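# Work through operating card steps 1-3, lever at HOLD

## Task

Carry out steps 1, 2 and 3 printed on the operating card, finishing with the lever in its HOLD position. The task fails if the UNDER or OVER lamp ever lights, or if any control is forced too hard for too long. The console is loose on the table: lifting or tipping it visibly and letting it fall back costs points. Each result must stay in place by itself; anything held there only by the robot at the end is not counted. Knocking or placing anything off the table fails the task. When done, release everything and move the gripper away.

## Robot and tools

Robot: one FANUC CRX-5iA six-joint arm carrying a Robotiq 2F-140 two-finger gripper. There is only this single arm, so every command row describes just it.

Frame: results report positions in the scene frame. Its origin sits on the table surface straight under the arm's base; +z is up, and +y lies to the left when facing along +x. The base may be slightly tilted against the table. end_effector_position (metres) is the point between the closed finger pads; end_effector_quat_wxyz gives orientation. The printed hand position can be off, more so far from the base. The fingers point along the gripper's +z and open/close along its y. Closed, the fingertips stick out about 33 mm past that point; fully open, about 9 mm. Closing pushes the tips roughly 24 mm further out, so keep that gap above surfaces.

execute_actions takes "actions": a list with zero or one item, plus optional "pictures" (true/false). An empty list just returns the state. A wait item is {"steps": N}, N up to 300, with no new command; it returns once N control steps (each 1/30 s) have elapsed since the previous result, counting your reply time. A motion item is {"rows": [...], "steps": N}, N up to 15 (default 15). Each row is applied for one step; if rows run out, the final row repeats.

Each row is 9 numbers in this order: J1 waist, J2 shoulder, J3 elbow, J4 forearm roll, J5 wrist pitch, J6 wrist roll, then gripper position, gripper force_limit, gripper speed. The six joint values are absolute target angles in radians, the same form as the Joint positions line, not offsets. Stated ranges: J1 -3.491..3.491, J2 -3.140..3.140, J3 -1.187..4.328, J4 -3.316..3.316, J5 -3.140..3.140, J6 -3.927..3.927. A call is refused (nothing is sent) if a target goes more than 0.010 rad beyond a range end and further out than the joint's last reported angle. True ends may differ by up to 0.010 rad; targets beyond them are clipped and the result may say "joint sent to its limit".

The last three values are scaled to [-1, 1]. position: +1 fully open (140 mm), about -0.8 pads touching, -1 close until blocked. force_limit: about 14 N at -1, 60 N at 0, 107 N at +1. speed: about 30 mm/s at -1, 140 at 0, 250 at +1.

Motion limits: target speed capped at 2.62 rad/s (J1, J2), 3.14 (J3), 3.93 (J4-J6), with 0.5 s to accelerate and all joints synchronised. Each step the sent target stays within 0.805 rad (J1, J2), 0.966 (J3) or 1.21 (J4-J6) of the measured angle, and targets that would move the gripper over 70 mm from where it is get scaled back. So large moves need several calls. Between calls the arm keeps heading for the last row sent until it barely moves or a step is HELD.

Result lines: Joint positions and Joint velocities in column order (rad, rad/s). object_status: 0 moving, 1 blocked while opening, 2 blocked while closing (a grip), 3 reached target or pads met. For a firm grip send -1 and look for 2. Stopped fingers stay put until the position number changes by at least 0.01; to squeeze harder raise force_limit and switch position between -1 and -0.98. position_measured is in counts (3 open, 230 pads meeting), not millimetres. HELD marks steps where your row was partly or wholly not sent. "joint command not followed" means a clearance check altered targets. Flange force is the estimated external force on the gripper (noisy, includes held weight; "no reading" when unavailable). MOTOR HOT warns of heating from holding loads; reaching the limit brakes the arm (OVER-TEMPERATURE FAULT).

Faults: contact torque at a joint's load limit (150 N m for J1-J3, 37.6 N m for J4-J6) or any external force of 150 N stops the arm for 10 s and drops the rest of the call. Avoid hard presses on console controls, sustained heavy pulling, slamming, dropping items, and levering the loose console upward or over. Move gently and check light states in images.

Cameras: cam_head_left and cam_head_right (896x504, fixed) and cam_wrist (504x504 fisheye on the hand). zoom_image takes "camera" (one of those names) and "region" [x0, y0, x1, y1] in that camera's pixels, up to 504x504, from its latest image. show_instructions (no arguments) shows the operating card image. read_manual returns licence texts only. finished_scene takes "scene" (the current scene's number) and ends it irreversibly, reporting success; call it only after releasing and withdrawing.

Suggested order: look and read the card, locate the controls, perform steps 1-3 with light contact, set the lever to HOLD, confirm neither UNDER nor OVER is lit, open the gripper, back away, then finish.

Each tool is called after "Call:" in YAML: its name, and indented under it one key for each argument.

## Session

Call:
show_instructions:

Call:
execute_actions:
  actions: []

Reference images for this scene: operating card.

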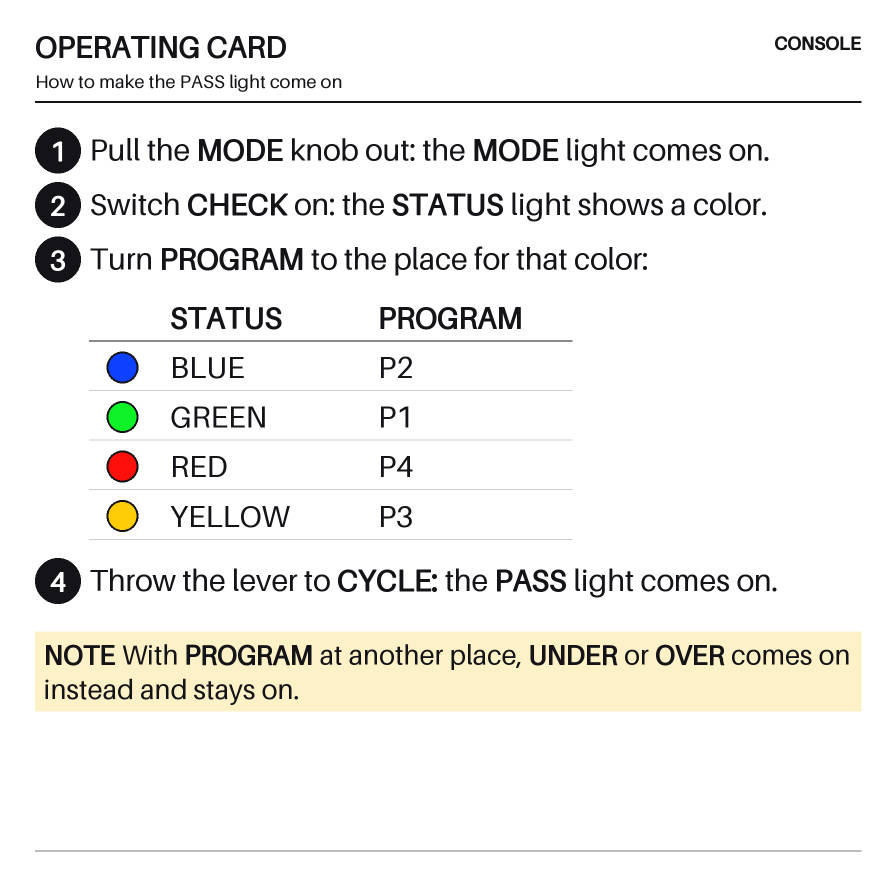

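Scene clock: 0.00 s of 7200.00 s.
end_effector_position=(+0.4702, +0.2121, +0.3491) position_measured=3 object_status=3 end_effector_quat_wxyz=(+0.040, -0.406, +0.913, -0.033)
Joint positions: [ 1.287  0.144 -0.753  1.114 -1.389 -2.674]
Joint velocities: [0.    0.    0.    0.001 0.001 0.001]
Flange force (N, the push that the arm receives, along the gripper's own x y z axes): no reading
camera_calibration (this result's frames):
cam_wrist: T_world_to_cam=[[-0.862551, 0.490187, -0.12539, 0.344638], [0.417184, 0.829231, 0.371931, -0.490132], [0.286293, 0.268499, -0.919752, 0.312241], [0, 0, 0, 1]] pos_world=[0.412351, 0.153659, 0.512695]

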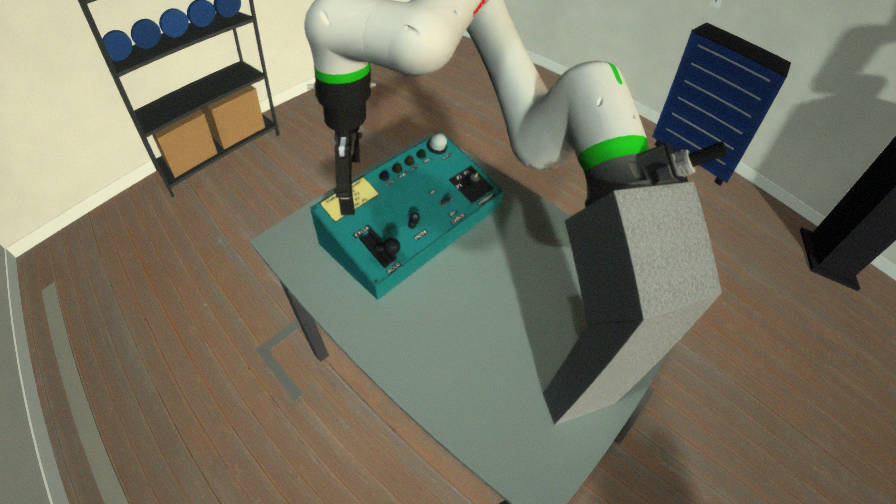

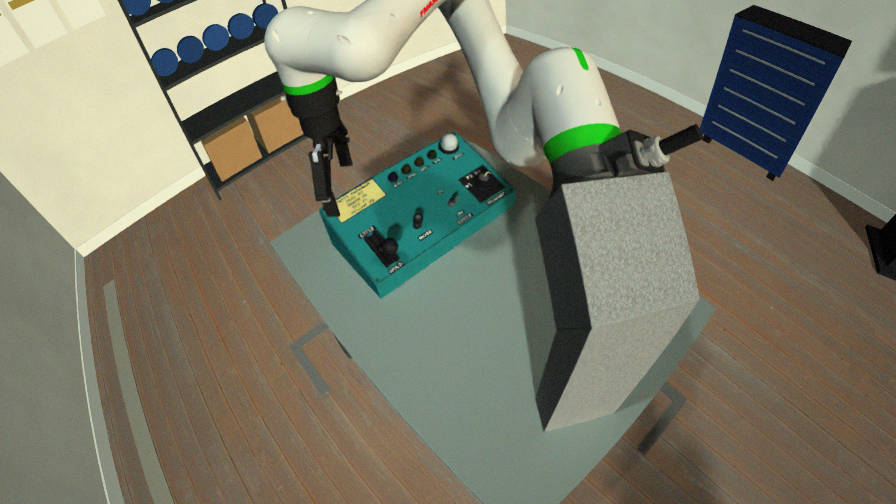

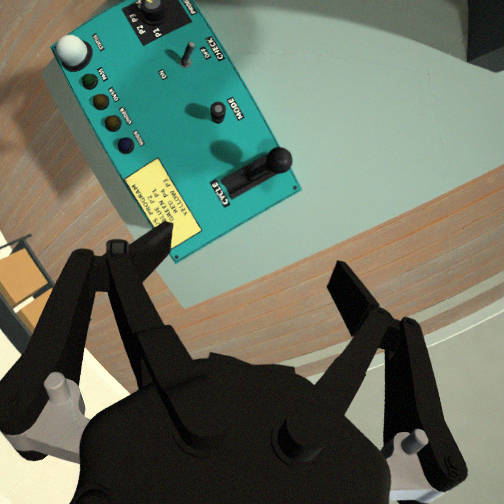

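Call:
execute_actions:
  actions:
    - {"rows":[[0.5,-0.6,-0.85,-1.468,0.496,-1.45,-0.2,-0.2,0]]}
  pictures: false

Call:
execute_actions:
  actions:
    - {"steps":70}
  pictures: false

Call:
execute_actions:
  actions:
    - {"rows":[[0.312,-0.337,-0.747,-1.468,0.496,-1.45,-0.2,-0.2,0]]}
  pictures: false

Call:
execute_actions:
  actions:
    - {"steps":8}

Scene clock: 10.90 s of 7200.00 s.
end_effector_position=(+0.3648, +0.2273, +0.2990) position_measured=106 object_status=0 end_effector_quat_wxyz=(-0.121, -0.252, +0.893, +0.352)
Joint positions: [ 0.902 -0.22  -0.8    0.438 -0.714 -2.076]
Joint velocities: [-0.968 -0.916 -0.119 -2.008  2.006  1.494]
Flange force (N, the push that the arm receives, along the gripper's own x y z axes): [19.0 -12.9 -11.6]
Steps of this call (steps 1 to 90: nothing new was sent; then 7.40 s passed at rest; steps 91 to 105: all 15 steps of this action). Readings (joint positions | what the end effector reports):
91: [1.287 0.144 -0.753 1.113 -1.389 -2.674] | position_measured=3 object_status=0
92: [1.283 0.140 -0.753 1.107 -1.383 -2.668] | position_measured=8 object_status=0
94: [1.259 0.117 -0.756 1.069 -1.345 -2.630] | position_measured=23 object_status=0
98: [1.164 0.027 -0.768 0.918 -1.194 -2.483] | position_measured=53 object_status=0
105: the state above

Scene clock: 13.23 s of 7200.00 s.
end_effector_position=(+0.4991, +0.0623, +0.2712) position_measured=154 object_status=3 end_effector_quat_wxyz=(+0.071, +0.680, +0.664, +0.304)
Joint positions: [ 0.5   -0.6   -0.85  -1.468  0.496 -1.45 ]
Joint velocities: [ 0.     0.001  0.    -0.001 -0.    -0.   ]
Flange force (N, the push that the arm receives, along the gripper's own x y z axes): no reading
Steps of this call (steps 1 to 60: the robot went on to your last target; steps 61 to 70: nothing new was sent). Readings (joint positions | what the end effector reports):
1: [0.872 -0.249 -0.804 0.374 -0.650 -2.029] | position_measured=114 object_status=0
2: [0.847 -0.272 -0.807 0.316 -0.592 -1.990] | position_measured=121 object_status=0
4: [0.811 -0.307 -0.812 0.212 -0.492 -1.933] | position_measured=137 object_status=0
8: [0.760 -0.354 -0.818 0.013 -0.325 -1.855] | position_measured=154 object_status=0
70: the state above
The arm was judged still, so your last target was given up. Only a new action makes it travel on or press farther. Fingers that are still opening or closing keep moving.

Scene clock: 13.73 s of 7200.00 s.
end_effector_position=(+0.4663, +0.0300, +0.1763) position_measured=154 object_status=3 end_effector_quat_wxyz=(+0.052, +0.692, +0.695, +0.189)
Joint positions: [ 0.316 -0.342 -0.749 -1.468  0.496 -1.45 ]
Joint velocities: [-0.081  0.112  0.044 -0.001  0.     0.   ]
Flange force (N, the push that the arm receives, along the gripper's own x y z axes): no reading
Steps of this call (steps 1 to 15: all 15 steps of this action). Readings (joint positions | what the end effector reports):
1: [0.500 -0.600 -0.850 -1.468 0.496 -1.450] | position_measured=154 object_status=3
2: [0.497 -0.596 -0.849 -1.468 0.496 -1.450] | position_measured=154 object_status=3
4: [0.479 -0.571 -0.839 -1.468 0.496 -1.450] | position_measured=154 object_status=3
8: [0.402 -0.463 -0.797 -1.468 0.496 -1.450] | position_measured=154 object_status=3
15: the state above

Scene clock: 14.00 s of 7200.00 s.
end_effector_position=(+0.4655, +0.0292, +0.1745) position_measured=154 object_status=3 end_effector_quat_wxyz=(+0.052, +0.692, +0.695, +0.187)
Joint positions: [ 0.312 -0.337 -0.747 -1.468  0.496 -1.45 ]
Joint velocities: [-0.002  0.002  0.001  0.002 -0.001  0.002]
Flange force (N, the push that the arm receives, along the gripper's own x y z axes): no reading
Steps of this call (steps 1 to 8: the robot went on to your last target). Readings (joint positions | what the end effector reports):
1: [0.314 -0.340 -0.748 -1.468 0.496 -1.450] | position_measured=154 object_status=3
2: [0.313 -0.339 -0.748 -1.468 0.496 -1.450] | position_measured=154 object_status=3
4: [0.313 -0.338 -0.747 -1.468 0.496 -1.450] | position_measured=154 object_status=3
8: the state above
camera_calibration (this result's frames):
cam_wrist: T_world_to_cam=[[0.920495, 0.19045, 0.3412, -0.494393], [0.116372, -0.967174, 0.225904, -0.0536383], [0.373023, -0.168237, -0.912442, 0.173175], [0, 0, 0, 1]] pos_world=[0.39673, 0.0714141, 0.338816]

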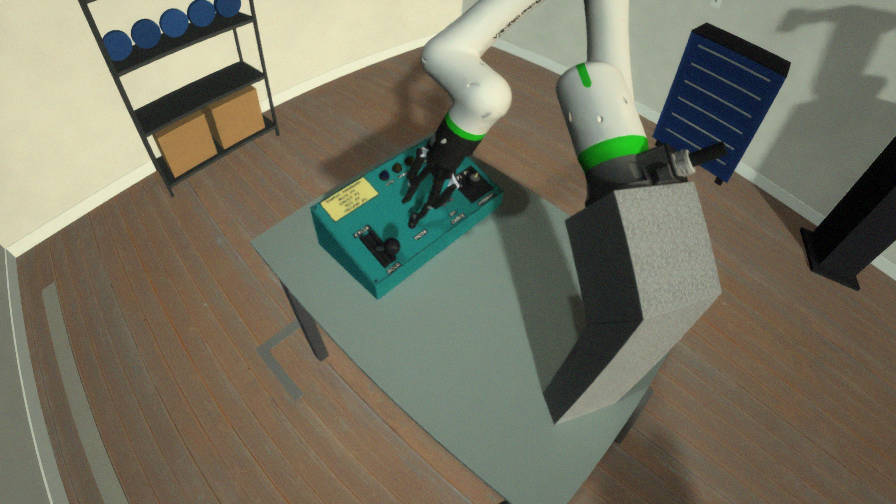

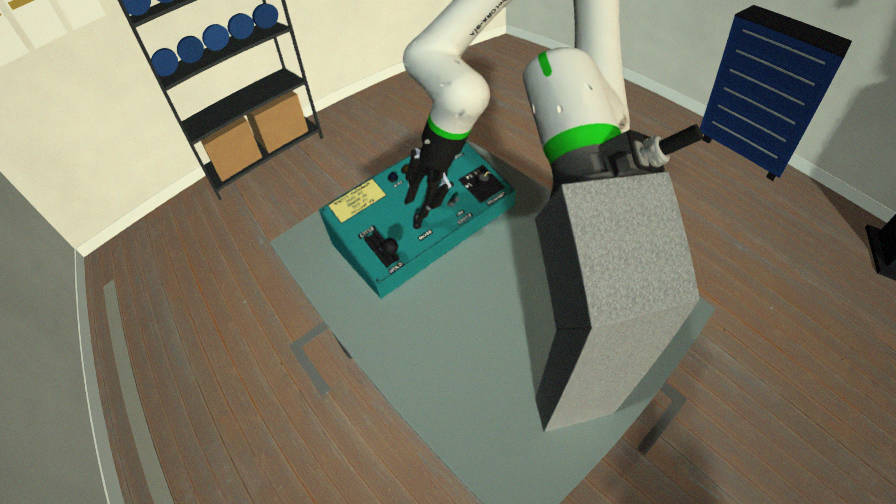

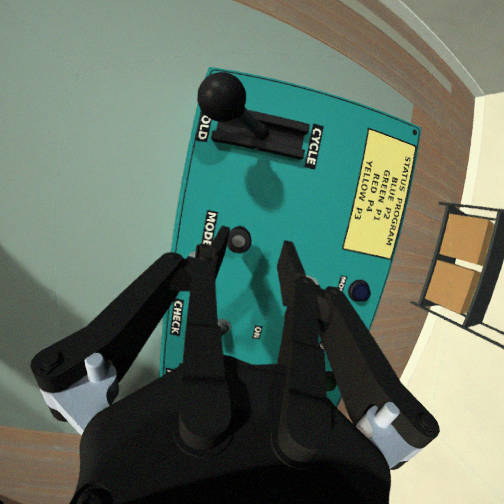

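Call:
execute_actions:
  actions:
    - {"rows":[[0.312,-0.337,-0.755,-1.468,0.496,-1.45,0,-0.2,0],[0.312,-0.337,-0.755,-1.468,0.496,-1.45,0,-0.2,0],[0.312,-0.337,-0.755,-1.468,0.496,-1.45,0,-0.2,0],[0.278,-0.218,-0.684,-1.468,0.496,-1.45,0,-0.2,0]]}

Call:
zoom_image:
  camera: "cam_head_left"
  region: [380,150,510,260]

Scene clock: 23.73 s of 7200.00 s.
end_effector_position=(+0.4610, +0.0340, +0.1428) position_measured=129 object_status=3 end_effector_quat_wxyz=(+0.038, +0.690, +0.705, +0.159)
Joint positions: [ 0.278 -0.22  -0.685 -1.468  0.496 -1.45 ]
Joint velocities: [-0.006  0.016  0.011  0.001 -0.001 -0.001]
Flange force (N, the push that the arm receives, along the gripper's own x y z axes): no reading
Steps of this call (steps 1 to 15: the robot went on to your last target; steps 16 to 90: nothing new was sent; then 6.23 s passed at rest; steps 91 to 105: all 15 steps of this action). Readings (joint positions | what the end effector reports):
91: [0.312 -0.337 -0.747 -1.468 0.496 -1.450] | position_measured=154 object_status=0
92: [0.312 -0.337 -0.748 -1.468 0.496 -1.450] | position_measured=150 object_status=0
94: [0.312 -0.337 -0.752 -1.468 0.496 -1.450] | position_measured=134 object_status=0
98: [0.298 -0.287 -0.725 -1.468 0.496 -1.450] | position_measured=129 object_status=0
105: the state above
camera_calibration (this result's frames):
cam_wrist: T_world_to_cam=[[0.93434, 0.216122, 0.283372, -0.479261], [0.148684, -0.959023, 0.241182, -0.0585974], [0.323885, -0.183214, -0.928187, 0.172117], [0, 0, 0, 1]] pos_world=[0.400759, 0.0789167, 0.309699]

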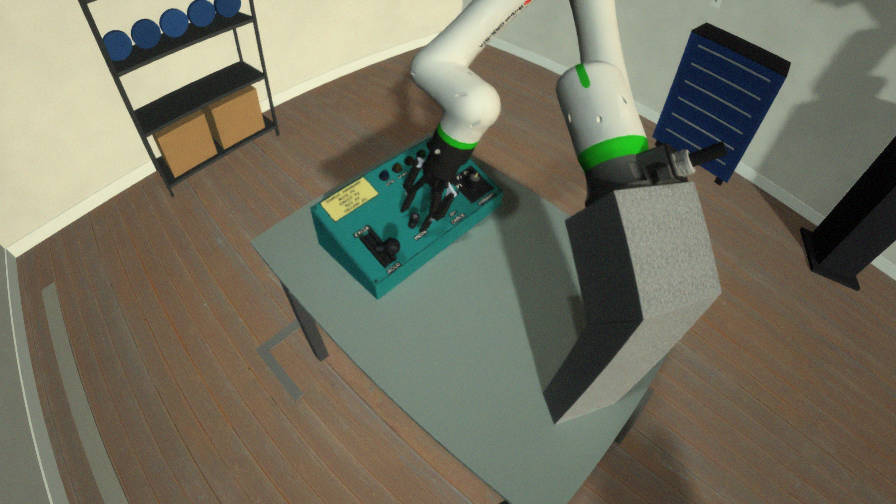

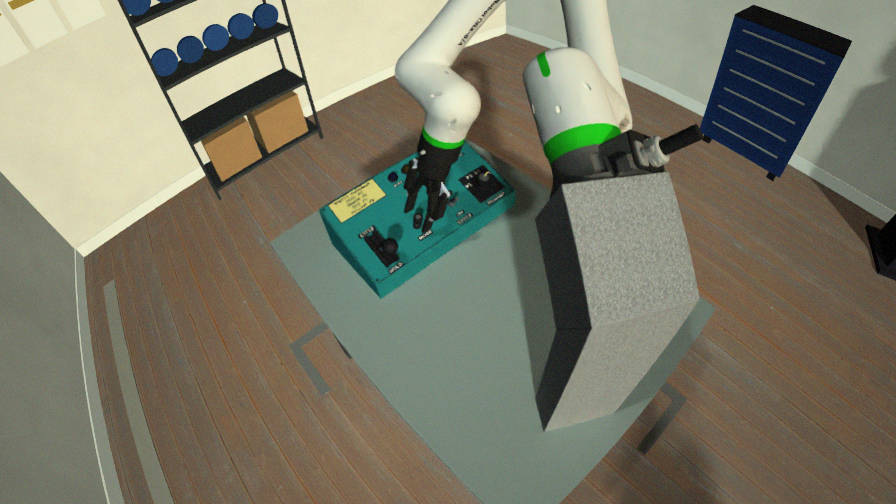

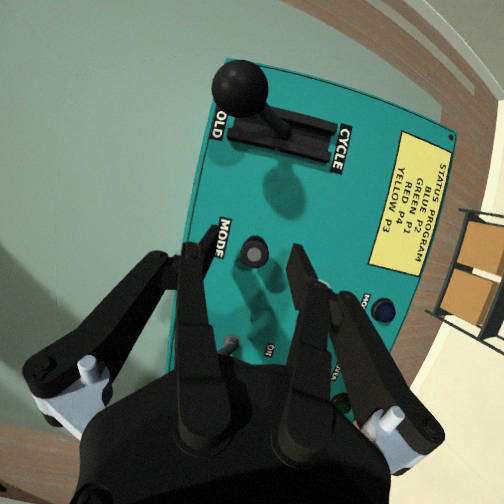

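Region (380, 150, 510, 260) of cam_head_left's 896x504 image, scaled by 3.877, with more detail than that image has; it fills the top 426 rows of this view, and the rest is white.

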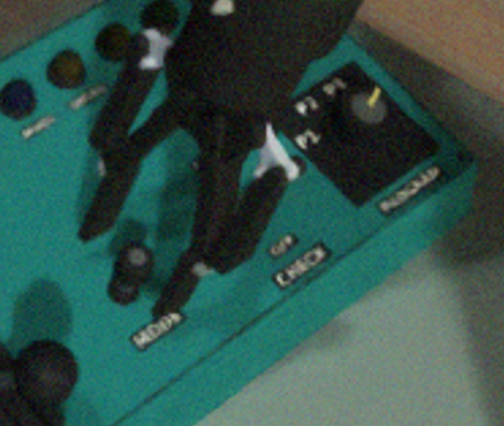

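Call:
execute_actions:
  actions:
    - {"rows":[[0.273,-0.204,-0.674,-1.468,0.496,-1.45,-1,-0.2,-0.3]]}
  pictures: false

Call:
execute_actions:
  actions:
    - {"rows":[[0.273,-0.204,-0.674,-1.468,0.496,-1.45,-1,-0.2,-0.3],[0.276,-0.213,-0.680,-1.468,0.496,-1.45,-1,-0.2,-0.3],[0.276,-0.213,-0.680,-1.468,0.496,-1.45,-1,-0.2,-0.3],[0.279,-0.221,-0.686,-1.468,0.496,-1.45,-1,-0.2,-0.3],[0.279,-0.221,-0.686,-1.468,0.496,-1.45,-1,-0.2,-0.3],[0.282,-0.23,-0.692,-1.468,0.496,-1.45,-1,-0.2,-0.3],[0.282,-0.23,-0.692,-1.468,0.496,-1.45,-1,-0.2,-0.3],[0.286,-0.242,-0.701,-1.468,0.496,-1.45,-1,-0.2,-0.3]]}

Scene clock: 32.43 s of 7200.00 s.
end_effector_position=(+0.4624, +0.0340, +0.1384) position_measured=196 object_status=0 end_effector_quat_wxyz=(+0.038, +0.690, +0.706, +0.156)
Joint positions: [ 0.273 -0.204 -0.674 -1.468  0.496 -1.45 ]
Joint velocities: [ 0.     0.     0.     0.003 -0.     0.001]
Flange force (N, the push that the arm receives, along the gripper's own x y z axes): no reading
Steps of this call (steps 1 to 15: the robot went on to your last target; steps 16 to 90: nothing new was sent; then 5.20 s passed at rest; steps 91 to 105: all 15 steps of this action). Readings (joint positions | what the end effector reports):
91: [0.278 -0.218 -0.684 -1.468 0.496 -1.450] | position_measured=129 object_status=0
92: [0.277 -0.215 -0.682 -1.468 0.496 -1.450] | position_measured=132 object_status=0
94: [0.275 -0.209 -0.677 -1.468 0.496 -1.450] | position_measured=144 object_status=0
98: [0.273 -0.205 -0.675 -1.468 0.496 -1.450] | position_measured=167 object_status=0
105: the state above

Scene clock: 32.93 s of 7200.00 s.
end_effector_position=(+0.4592, +0.0340, +0.1487) position_measured=196 object_status=2 end_effector_quat_wxyz=(+0.039, +0.689, +0.705, +0.164)
Joint positions: [ 0.286 -0.241 -0.7   -1.468  0.496 -1.45 ]
Joint velocities: [ 0.005 -0.013 -0.009 -0.003 -0.    -0.001]
Flange force (N, the push that the arm receives, along the gripper's own x y z axes): no reading
Steps of this call (steps 1 to 15: all 15 steps of this action). Readings (joint positions | what the end effector reports):
1: [0.273 -0.204 -0.674 -1.468 0.496 -1.450] | position_measured=196 object_status=0
2: [0.273 -0.204 -0.674 -1.468 0.496 -1.450] | position_measured=196 object_status=0
4: [0.274 -0.208 -0.677 -1.468 0.496 -1.450] | position_measured=196 object_status=0
8: [0.279 -0.223 -0.687 -1.468 0.496 -1.450] | position_measured=196 object_status=0
15: the state above
camera_calibration (this result's frames):
cam_wrist: T_world_to_cam=[[0.93215, 0.214366, 0.291793, -0.479481], [0.14654, -0.960305, 0.23736, -0.0581987], [0.331093, -0.178496, -0.926562, 0.174457], [0, 0, 0, 1]] pos_world=[0.397715, 0.0780358, 0.315368]

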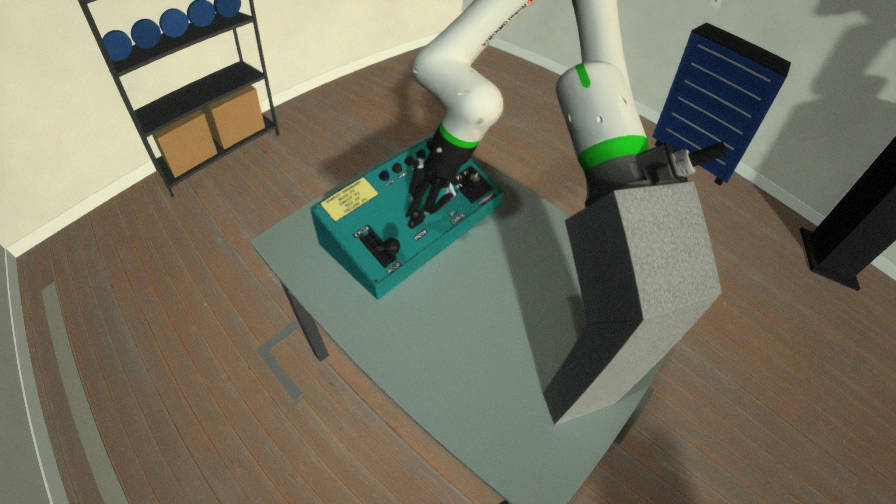

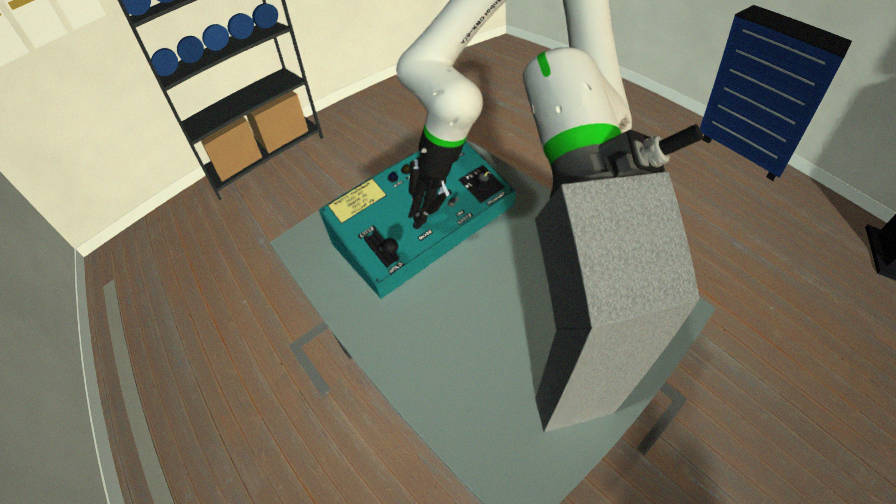

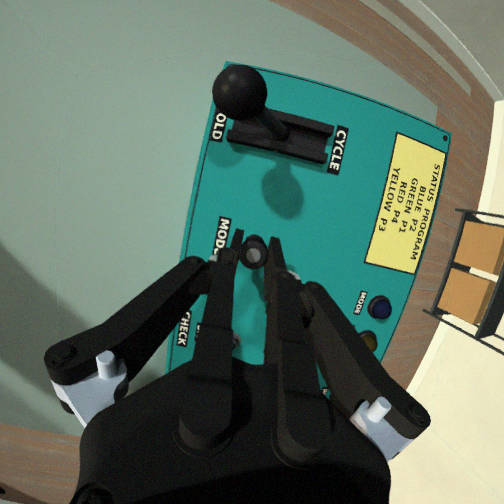

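Call:
execute_actions:
  actions:
    - {"rows":[[0.2896,-0.2525,-0.7075,-1.468,0.496,-1.45,-1,-0.2,-0.3]],"steps":10}

Scene clock: 39.23 s of 7200.00 s.
end_effector_position=(+0.4589, +0.0339, +0.1518) position_measured=196 object_status=2 end_effector_quat_wxyz=(+0.040, +0.689, +0.704, +0.166)
Joint positions: [ 0.289 -0.252 -0.707 -1.468  0.496 -1.45 ]
Joint velocities: [ 0.002 -0.005 -0.002 -0.002 -0.001 -0.002]
Flange force (N, the push that the arm receives, along the gripper's own x y z axes): no reading
Steps of this call (steps 1 to 15: the robot went on to your last target; steps 16 to 90: nothing new was sent; then 2.97 s passed at rest; steps 91 to 100: all 10 steps of this action). Readings (joint positions | what the end effector reports):
91: [0.286 -0.242 -0.701 -1.468 0.496 -1.450] | position_measured=196 object_status=2
92: [0.287 -0.245 -0.703 -1.468 0.496 -1.450] | position_measured=196 object_status=2
94: [0.288 -0.249 -0.706 -1.468 0.496 -1.450] | position_measured=196 object_status=2
98: [0.289 -0.252 -0.707 -1.468 0.496 -1.450] | position_measured=196 object_status=2
100: the state above
camera_calibration (this result's frames):
cam_wrist: T_world_to_cam=[[0.930957, 0.212689, 0.296786, -0.480251], [0.144507, -0.961081, 0.23546, -0.0577382], [0.335315, -0.176316, -0.92546, 0.175304], [0, 0, 0, 1]] pos_world=[0.396654, 0.0775616, 0.318363]

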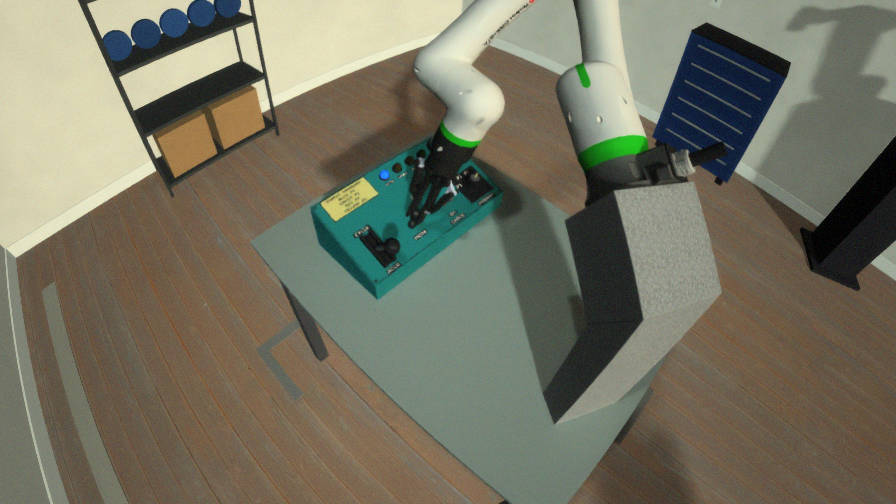

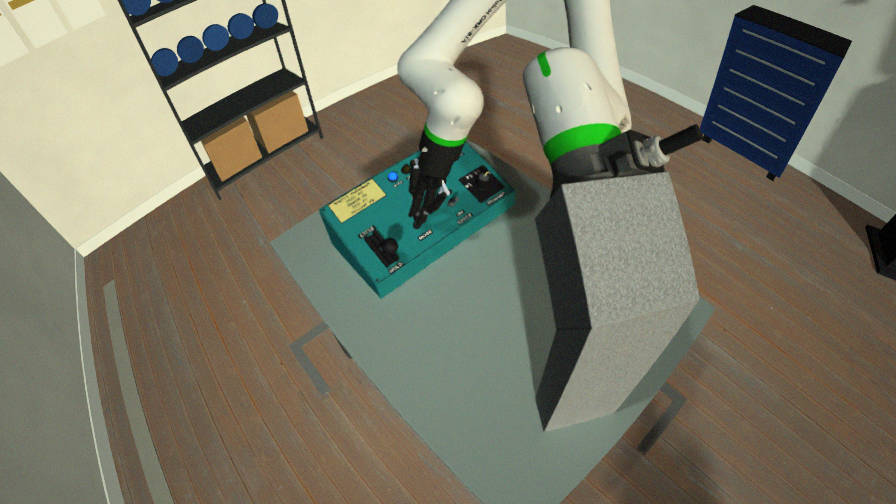

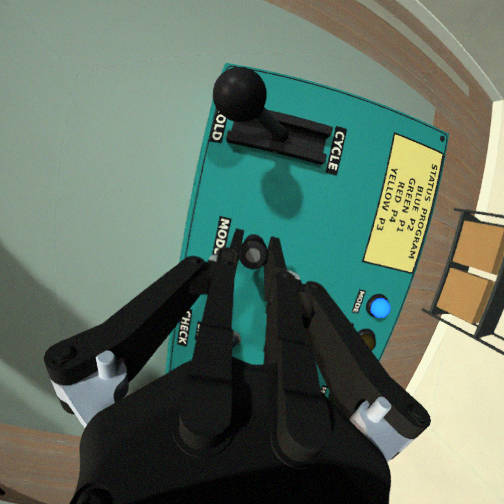

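Call:
execute_actions:
  actions:
    - {"rows":[[0.2896,-0.2525,-0.7075,-1.468,0.496,-1.45,-0.3,-0.2,0],[0.2896,-0.2525,-0.7075,-1.468,0.496,-1.45,-0.3,-0.2,0],[0.2896,-0.2525,-0.7075,-1.468,0.496,-1.45,-0.3,-0.2,0],[0.2896,-0.2525,-0.7075,-1.468,0.496,-1.45,-0.3,-0.2,0],[0.33,-0.385,-0.80,-1.468,0.496,-1.45,-0.3,-0.2,0]]}
  pictures: false

Call:
execute_actions:
  actions:
    - {"rows":[[0.089,-0.397,-0.796,-1.468,0.496,-1.35,-0.8,-0.2,0]]}
  pictures: false

Call:
execute_actions:
  actions:
    - {"steps":8}

Scene clock: 50.83 s of 7200.00 s.
end_effector_position=(+0.4469, +0.0320, +0.1841) position_measured=167 object_status=3 end_effector_quat_wxyz=(+0.048, +0.688, +0.698, +0.193)
Joint positions: [ 0.329 -0.382 -0.798 -1.468  0.496 -1.45 ]
Joint velocities: [ 0.016 -0.05  -0.033 -0.001 -0.     0.001]
Flange force (N, the push that the arm receives, along the gripper's own x y z axes): no reading
Steps of this call (steps 1 to 15: the robot went on to your last target; steps 16 to 90: nothing new was sent; then 8.10 s passed at rest; steps 91 to 105: all 15 steps of this action). Readings (joint positions | what the end effector reports):
91: [0.290 -0.253 -0.708 -1.468 0.496 -1.450] | position_measured=196 object_status=0
92: [0.290 -0.253 -0.708 -1.468 0.496 -1.450] | position_measured=196 object_status=0
94: [0.290 -0.253 -0.708 -1.468 0.496 -1.450] | position_measured=177 object_status=0
98: [0.299 -0.282 -0.728 -1.468 0.496 -1.450] | position_measured=167 object_status=0
105: the state above

Scene clock: 51.33 s of 7200.00 s.
end_effector_position=(+0.4164, -0.0778, +0.1453) position_measured=229 object_status=0 end_effector_quat_wxyz=(+0.091, +0.699, +0.703, +0.091)
Joint positions: [ 0.095 -0.397 -0.796 -1.468  0.496 -1.353]
Joint velocities: [-0.124 -0.006  0.002 -0.     0.     0.051]
Flange force (N, the push that the arm receives, along the gripper's own x y z axes): no reading
Steps of this call (steps 1 to 15: all 15 steps of this action). Readings (joint positions | what the end effector reports):
1: [0.329 -0.383 -0.799 -1.468 0.496 -1.450] | position_measured=167 object_status=0
2: [0.326 -0.384 -0.799 -1.468 0.496 -1.448] | position_measured=172 object_status=0
4: [0.301 -0.386 -0.799 -1.468 0.496 -1.438] | position_measured=187 object_status=0
8: [0.206 -0.391 -0.798 -1.468 0.496 -1.398] | position_measured=217 object_status=0
15: the state above

Scene clock: 51.60 s of 7200.00 s.
end_effector_position=(+0.4154, -0.0807, +0.1446) position_measured=229 object_status=3 end_effector_quat_wxyz=(+0.092, +0.699, +0.703, +0.089)
Joint positions: [ 0.089 -0.397 -0.796 -1.468  0.496 -1.35 ]
Joint velocities: [-0.003  0.001 -0.001  0.     0.001 -0.   ]
Flange force (N, the push that the arm receives, along the gripper's own x y z axes): no reading
Steps of this call (steps 1 to 8: the robot went on to your last target). Readings (joint positions | what the end effector reports):
1: [0.092 -0.397 -0.796 -1.468 0.496 -1.351] | position_measured=229 object_status=3
2: [0.091 -0.397 -0.796 -1.468 0.496 -1.351] | position_measured=229 object_status=3
4: [0.090 -0.397 -0.796 -1.468 0.496 -1.350] | position_measured=229 object_status=3
8: the state above
camera_calibration (this result's frames):
cam_wrist: T_world_to_cam=[[0.948925, 0.223885, 0.222297, -0.409019], [0.120979, -0.908935, 0.399001, -0.169555], [0.291384, -0.351729, -0.889596, 0.161867], [0, 0, 0, 1]] pos_world=[0.361476, -0.00560784, 0.302573]

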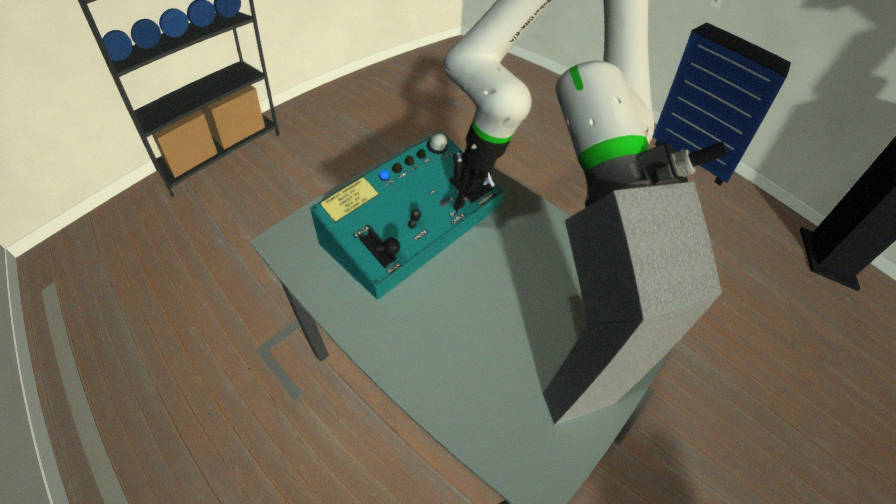

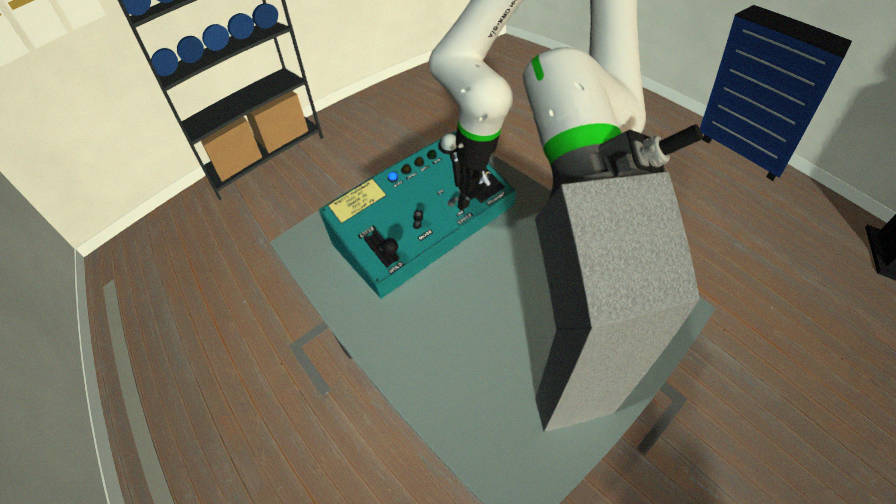

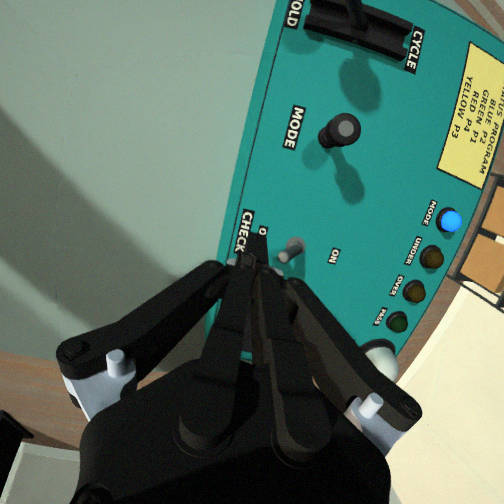

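Call:
execute_actions:
  actions:
    - {"rows":[[0.095,-0.397,-0.783,-1.468,0.496,-1.35,-0.8,-0.2,0],[0.095,-0.397,-0.783,-1.468,0.496,-1.35,-0.8,-0.2,0],[0.095,-0.397,-0.783,-1.468,0.496,-1.35,-0.8,-0.2,0],[0.102,-0.397,-0.77,-1.468,0.496,-1.35,-0.8,-0.2,0],[0.102,-0.397,-0.77,-1.468,0.496,-1.35,-0.8,-0.2,0],[0.102,-0.397,-0.77,-1.468,0.496,-1.35,-0.8,-0.2,0],[0.109,-0.397,-0.755,-1.468,0.496,-1.35,-0.8,-0.2,0]]}

Scene clock: 59.60 s of 7200.00 s.
end_effector_position=(+0.4484, -0.0787, +0.1500) position_measured=229 object_status=3 end_effector_quat_wxyz=(+0.104, +0.702, +0.697, +0.106)
Joint positions: [ 0.109 -0.397 -0.756 -1.468  0.496 -1.35 ]
Joint velocities: [ 0.004  0.     0.01  -0.001 -0.    -0.001]
Flange force (N, the push that the arm receives, along the gripper's own x y z axes): no reading
Steps of this call (steps 1 to 15: the robot went on to your last target; steps 16 to 90: nothing new was sent; then 4.50 s passed at rest; steps 91 to 105: all 15 steps of this action). Readings (joint positions | what the end effector reports):
91: [0.089 -0.397 -0.796 -1.468 0.496 -1.350] | position_measured=229 object_status=3
92: [0.090 -0.397 -0.793 -1.468 0.496 -1.350] | position_measured=229 object_status=3
94: [0.093 -0.397 -0.787 -1.468 0.496 -1.350] | position_measured=229 object_status=3
98: [0.101 -0.397 -0.771 -1.468 0.496 -1.350] | position_measured=229 object_status=3
105: the state above
camera_calibration (this result's frames):
cam_wrist: T_world_to_cam=[[0.941184, 0.21087, 0.26402, -0.445798], [0.0935432, -0.913436, 0.396087, -0.161514], [0.324688, -0.348093, -0.879436, 0.141568], [0, 0, 0, 1]] pos_world=[0.388721, -0.00424803, 0.306173]

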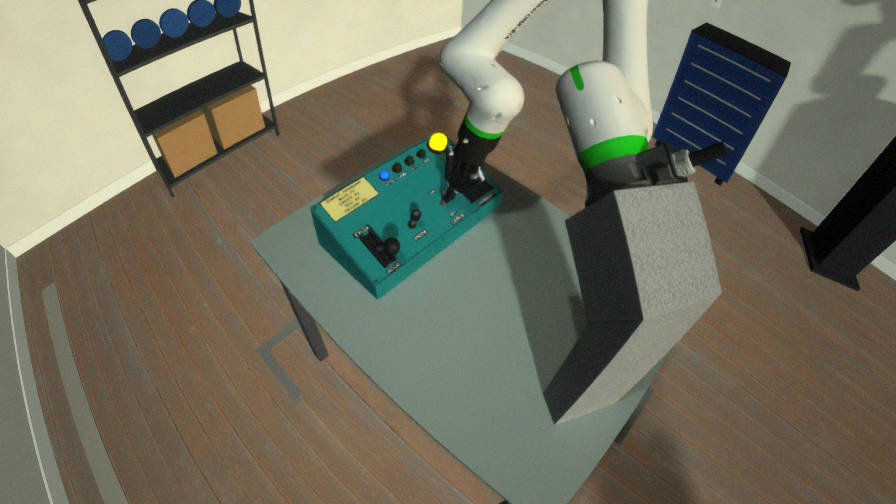

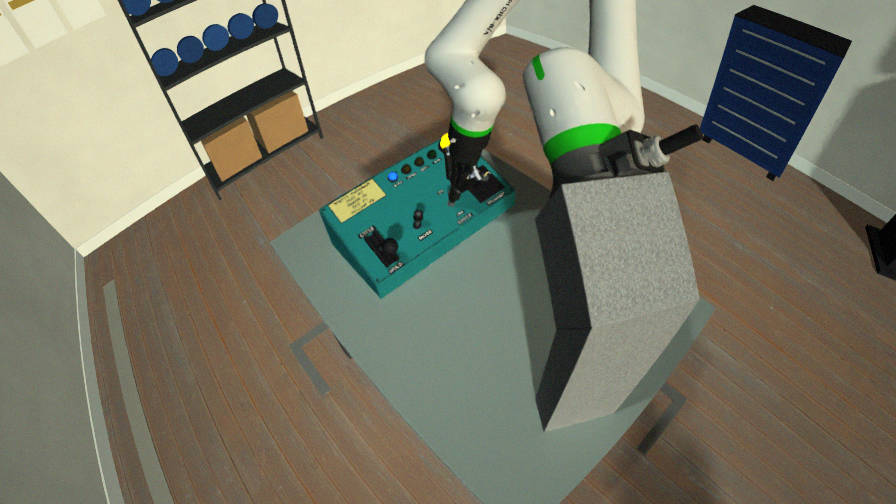

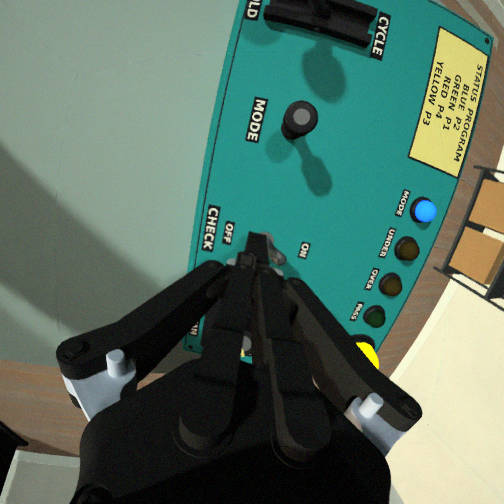

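Call:
execute_actions:
  actions:
    - {"rows":[[0.13,-0.62,-0.9,-1.468,0.496,-1.35,-0.8,-0.2,0]],"steps":12}
  pictures: false

Call:
execute_actions:
  actions:
    - {"rows":[[-0.3,-0.65,-0.81,-1.468,0.15,0.3,0.05,-0.4,0]]}
  pictures: false

Call:
execute_actions:
  actions:
    - {"steps":20}
  pictures: false

Call:
execute_actions:
  actions:
    - {"rows":[[-0.308,-0.49,-0.712,-1.468,0.15,0.3,0.05,-0.4,0]]}

Scene clock: 70.47 s of 7200.00 s.
end_effector_position=(+0.4248, -0.0903, +0.1911) position_measured=229 object_status=3 end_effector_quat_wxyz=(+0.129, +0.708, +0.681, +0.131)
Joint positions: [ 0.129 -0.611 -0.894 -1.468  0.496 -1.35 ]
Joint velocities: [ 0.024 -0.248 -0.16  -0.003 -0.001 -0.001]
Flange force (N, the push that the arm receives, along the gripper's own x y z axes): no reading
Steps of this call (steps 1 to 15: the robot went on to your last target; steps 16 to 90: nothing new was sent; then 7.47 s passed at rest; steps 91 to 102: all 12 steps of this action). Readings (joint positions | what the end effector reports):
91: [0.109 -0.397 -0.755 -1.468 0.496 -1.350] | position_measured=229 object_status=3
92: [0.109 -0.401 -0.757 -1.468 0.496 -1.350] | position_measured=229 object_status=3
94: [0.112 -0.426 -0.774 -1.468 0.496 -1.350] | position_measured=229 object_status=3
98: [0.122 -0.537 -0.846 -1.468 0.496 -1.350] | position_measured=229 object_status=3
102: the state above

Scene clock: 70.97 s of 7200.00 s.
end_effector_position=(+0.4401, -0.1527, +0.1837) position_measured=126 object_status=0 end_effector_quat_wxyz=(+0.185, +0.400, +0.897, +0.049)
Joint positions: [-0.134 -0.641 -0.844 -1.468  0.284 -0.49 ]
Joint velocities: [-0.702 -0.038  0.141  0.    -0.563  3.166]
Flange force (N, the push that the arm receives, along the gripper's own x y z axes): no reading
Steps of this call (steps 1 to 15: all 15 steps of this action). Readings (joint positions | what the end effector reports):
1: [0.129 -0.617 -0.898 -1.468 0.496 -1.349] | position_measured=229 object_status=0
2: [0.128 -0.620 -0.898 -1.468 0.494 -1.344] | position_measured=225 object_status=0
4: [0.114 -0.623 -0.895 -1.468 0.484 -1.306] | position_measured=210 object_status=0
8: [0.051 -0.631 -0.881 -1.468 0.433 -1.128] | position_measured=179 object_status=0
15: the state above

Scene clock: 71.63 s of 7200.00 s.
end_effector_position=(+0.4457, -0.1951, +0.1824) position_measured=123 object_status=3 end_effector_quat_wxyz=(+0.193, +0.044, +0.979, -0.041)
Joint positions: [-0.3   -0.65  -0.81  -1.468  0.15   0.3  ]
Joint velocities: [-0.001  0.     0.    -0.     0.     0.001]
Flange force (N, the push that the arm receives, along the gripper's own x y z axes): no reading
Steps of this call (steps 1 to 20: the robot went on to your last target). Readings (joint positions | what the end effector reports):
1: [-0.157 -0.642 -0.839 -1.468 0.265 -0.385] | position_measured=123 object_status=0
2: [-0.178 -0.643 -0.835 -1.468 0.248 -0.285] | position_measured=123 object_status=0
4: [-0.216 -0.645 -0.827 -1.468 0.218 -0.107] | position_measured=123 object_status=0
8: [-0.270 -0.648 -0.816 -1.468 0.174 0.155] | position_measured=123 object_status=3
20: the state above

Scene clock: 72.13 s of 7200.00 s.
end_effector_position=(+0.4568, -0.1952, +0.1446) position_measured=123 object_status=3 end_effector_quat_wxyz=(+0.164, +0.040, +0.985, -0.032)
Joint positions: [-0.308 -0.491 -0.712 -1.468  0.15   0.3  ]
Joint velocities: [-0.001  0.008  0.005  0.003  0.    -0.001]
Flange force (N, the push that the arm receives, along the gripper's own x y z axes): no reading
Steps of this call (steps 1 to 15: all 15 steps of this action). Readings (joint positions | what the end effector reports):
1: [-0.300 -0.650 -0.810 -1.468 0.150 0.300] | position_measured=123 object_status=3
2: [-0.300 -0.646 -0.807 -1.468 0.150 0.300] | position_measured=123 object_status=3
4: [-0.301 -0.621 -0.792 -1.468 0.150 0.300] | position_measured=123 object_status=3
8: [-0.306 -0.528 -0.735 -1.468 0.150 0.300] | position_measured=123 object_status=3
15: the state above
camera_calibration (this result's frames):
cam_wrist: T_world_to_cam=[[-0.110101, 0.98355, -0.143204, 0.26222], [0.765987, 0.175779, 0.618358, -0.393263], [0.633358, -0.0416104, -0.77274, -0.00300886], [0, 0, 0, 1]] pos_world=[0.33201, -0.188904, 0.278403]

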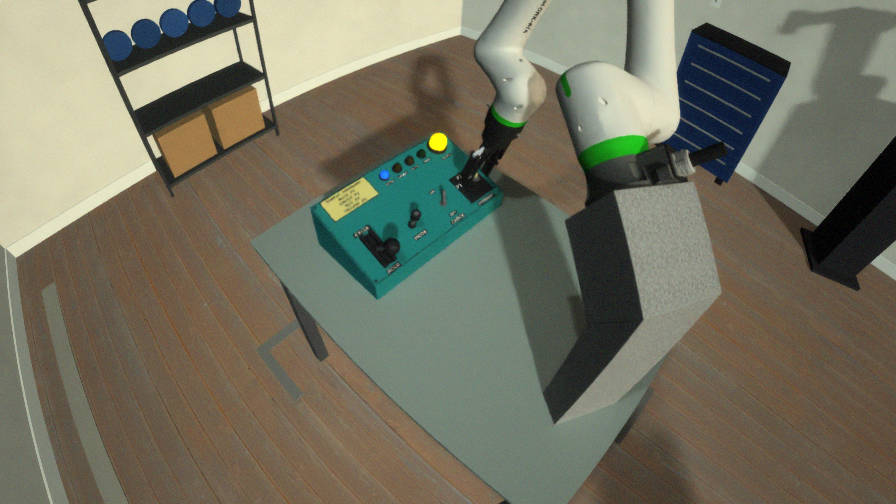

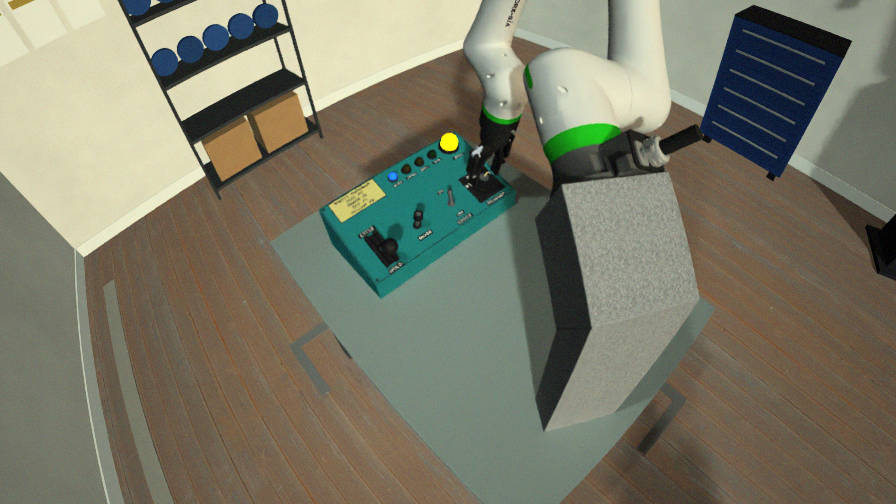

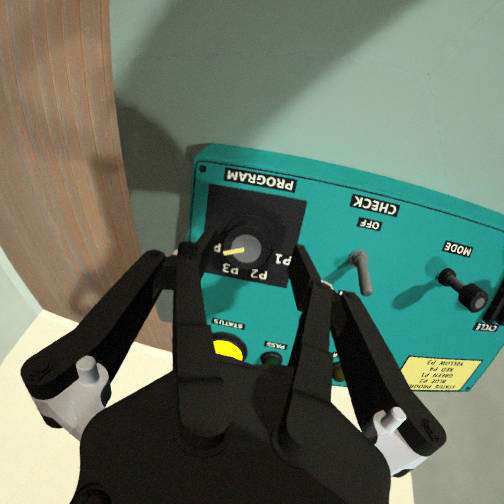

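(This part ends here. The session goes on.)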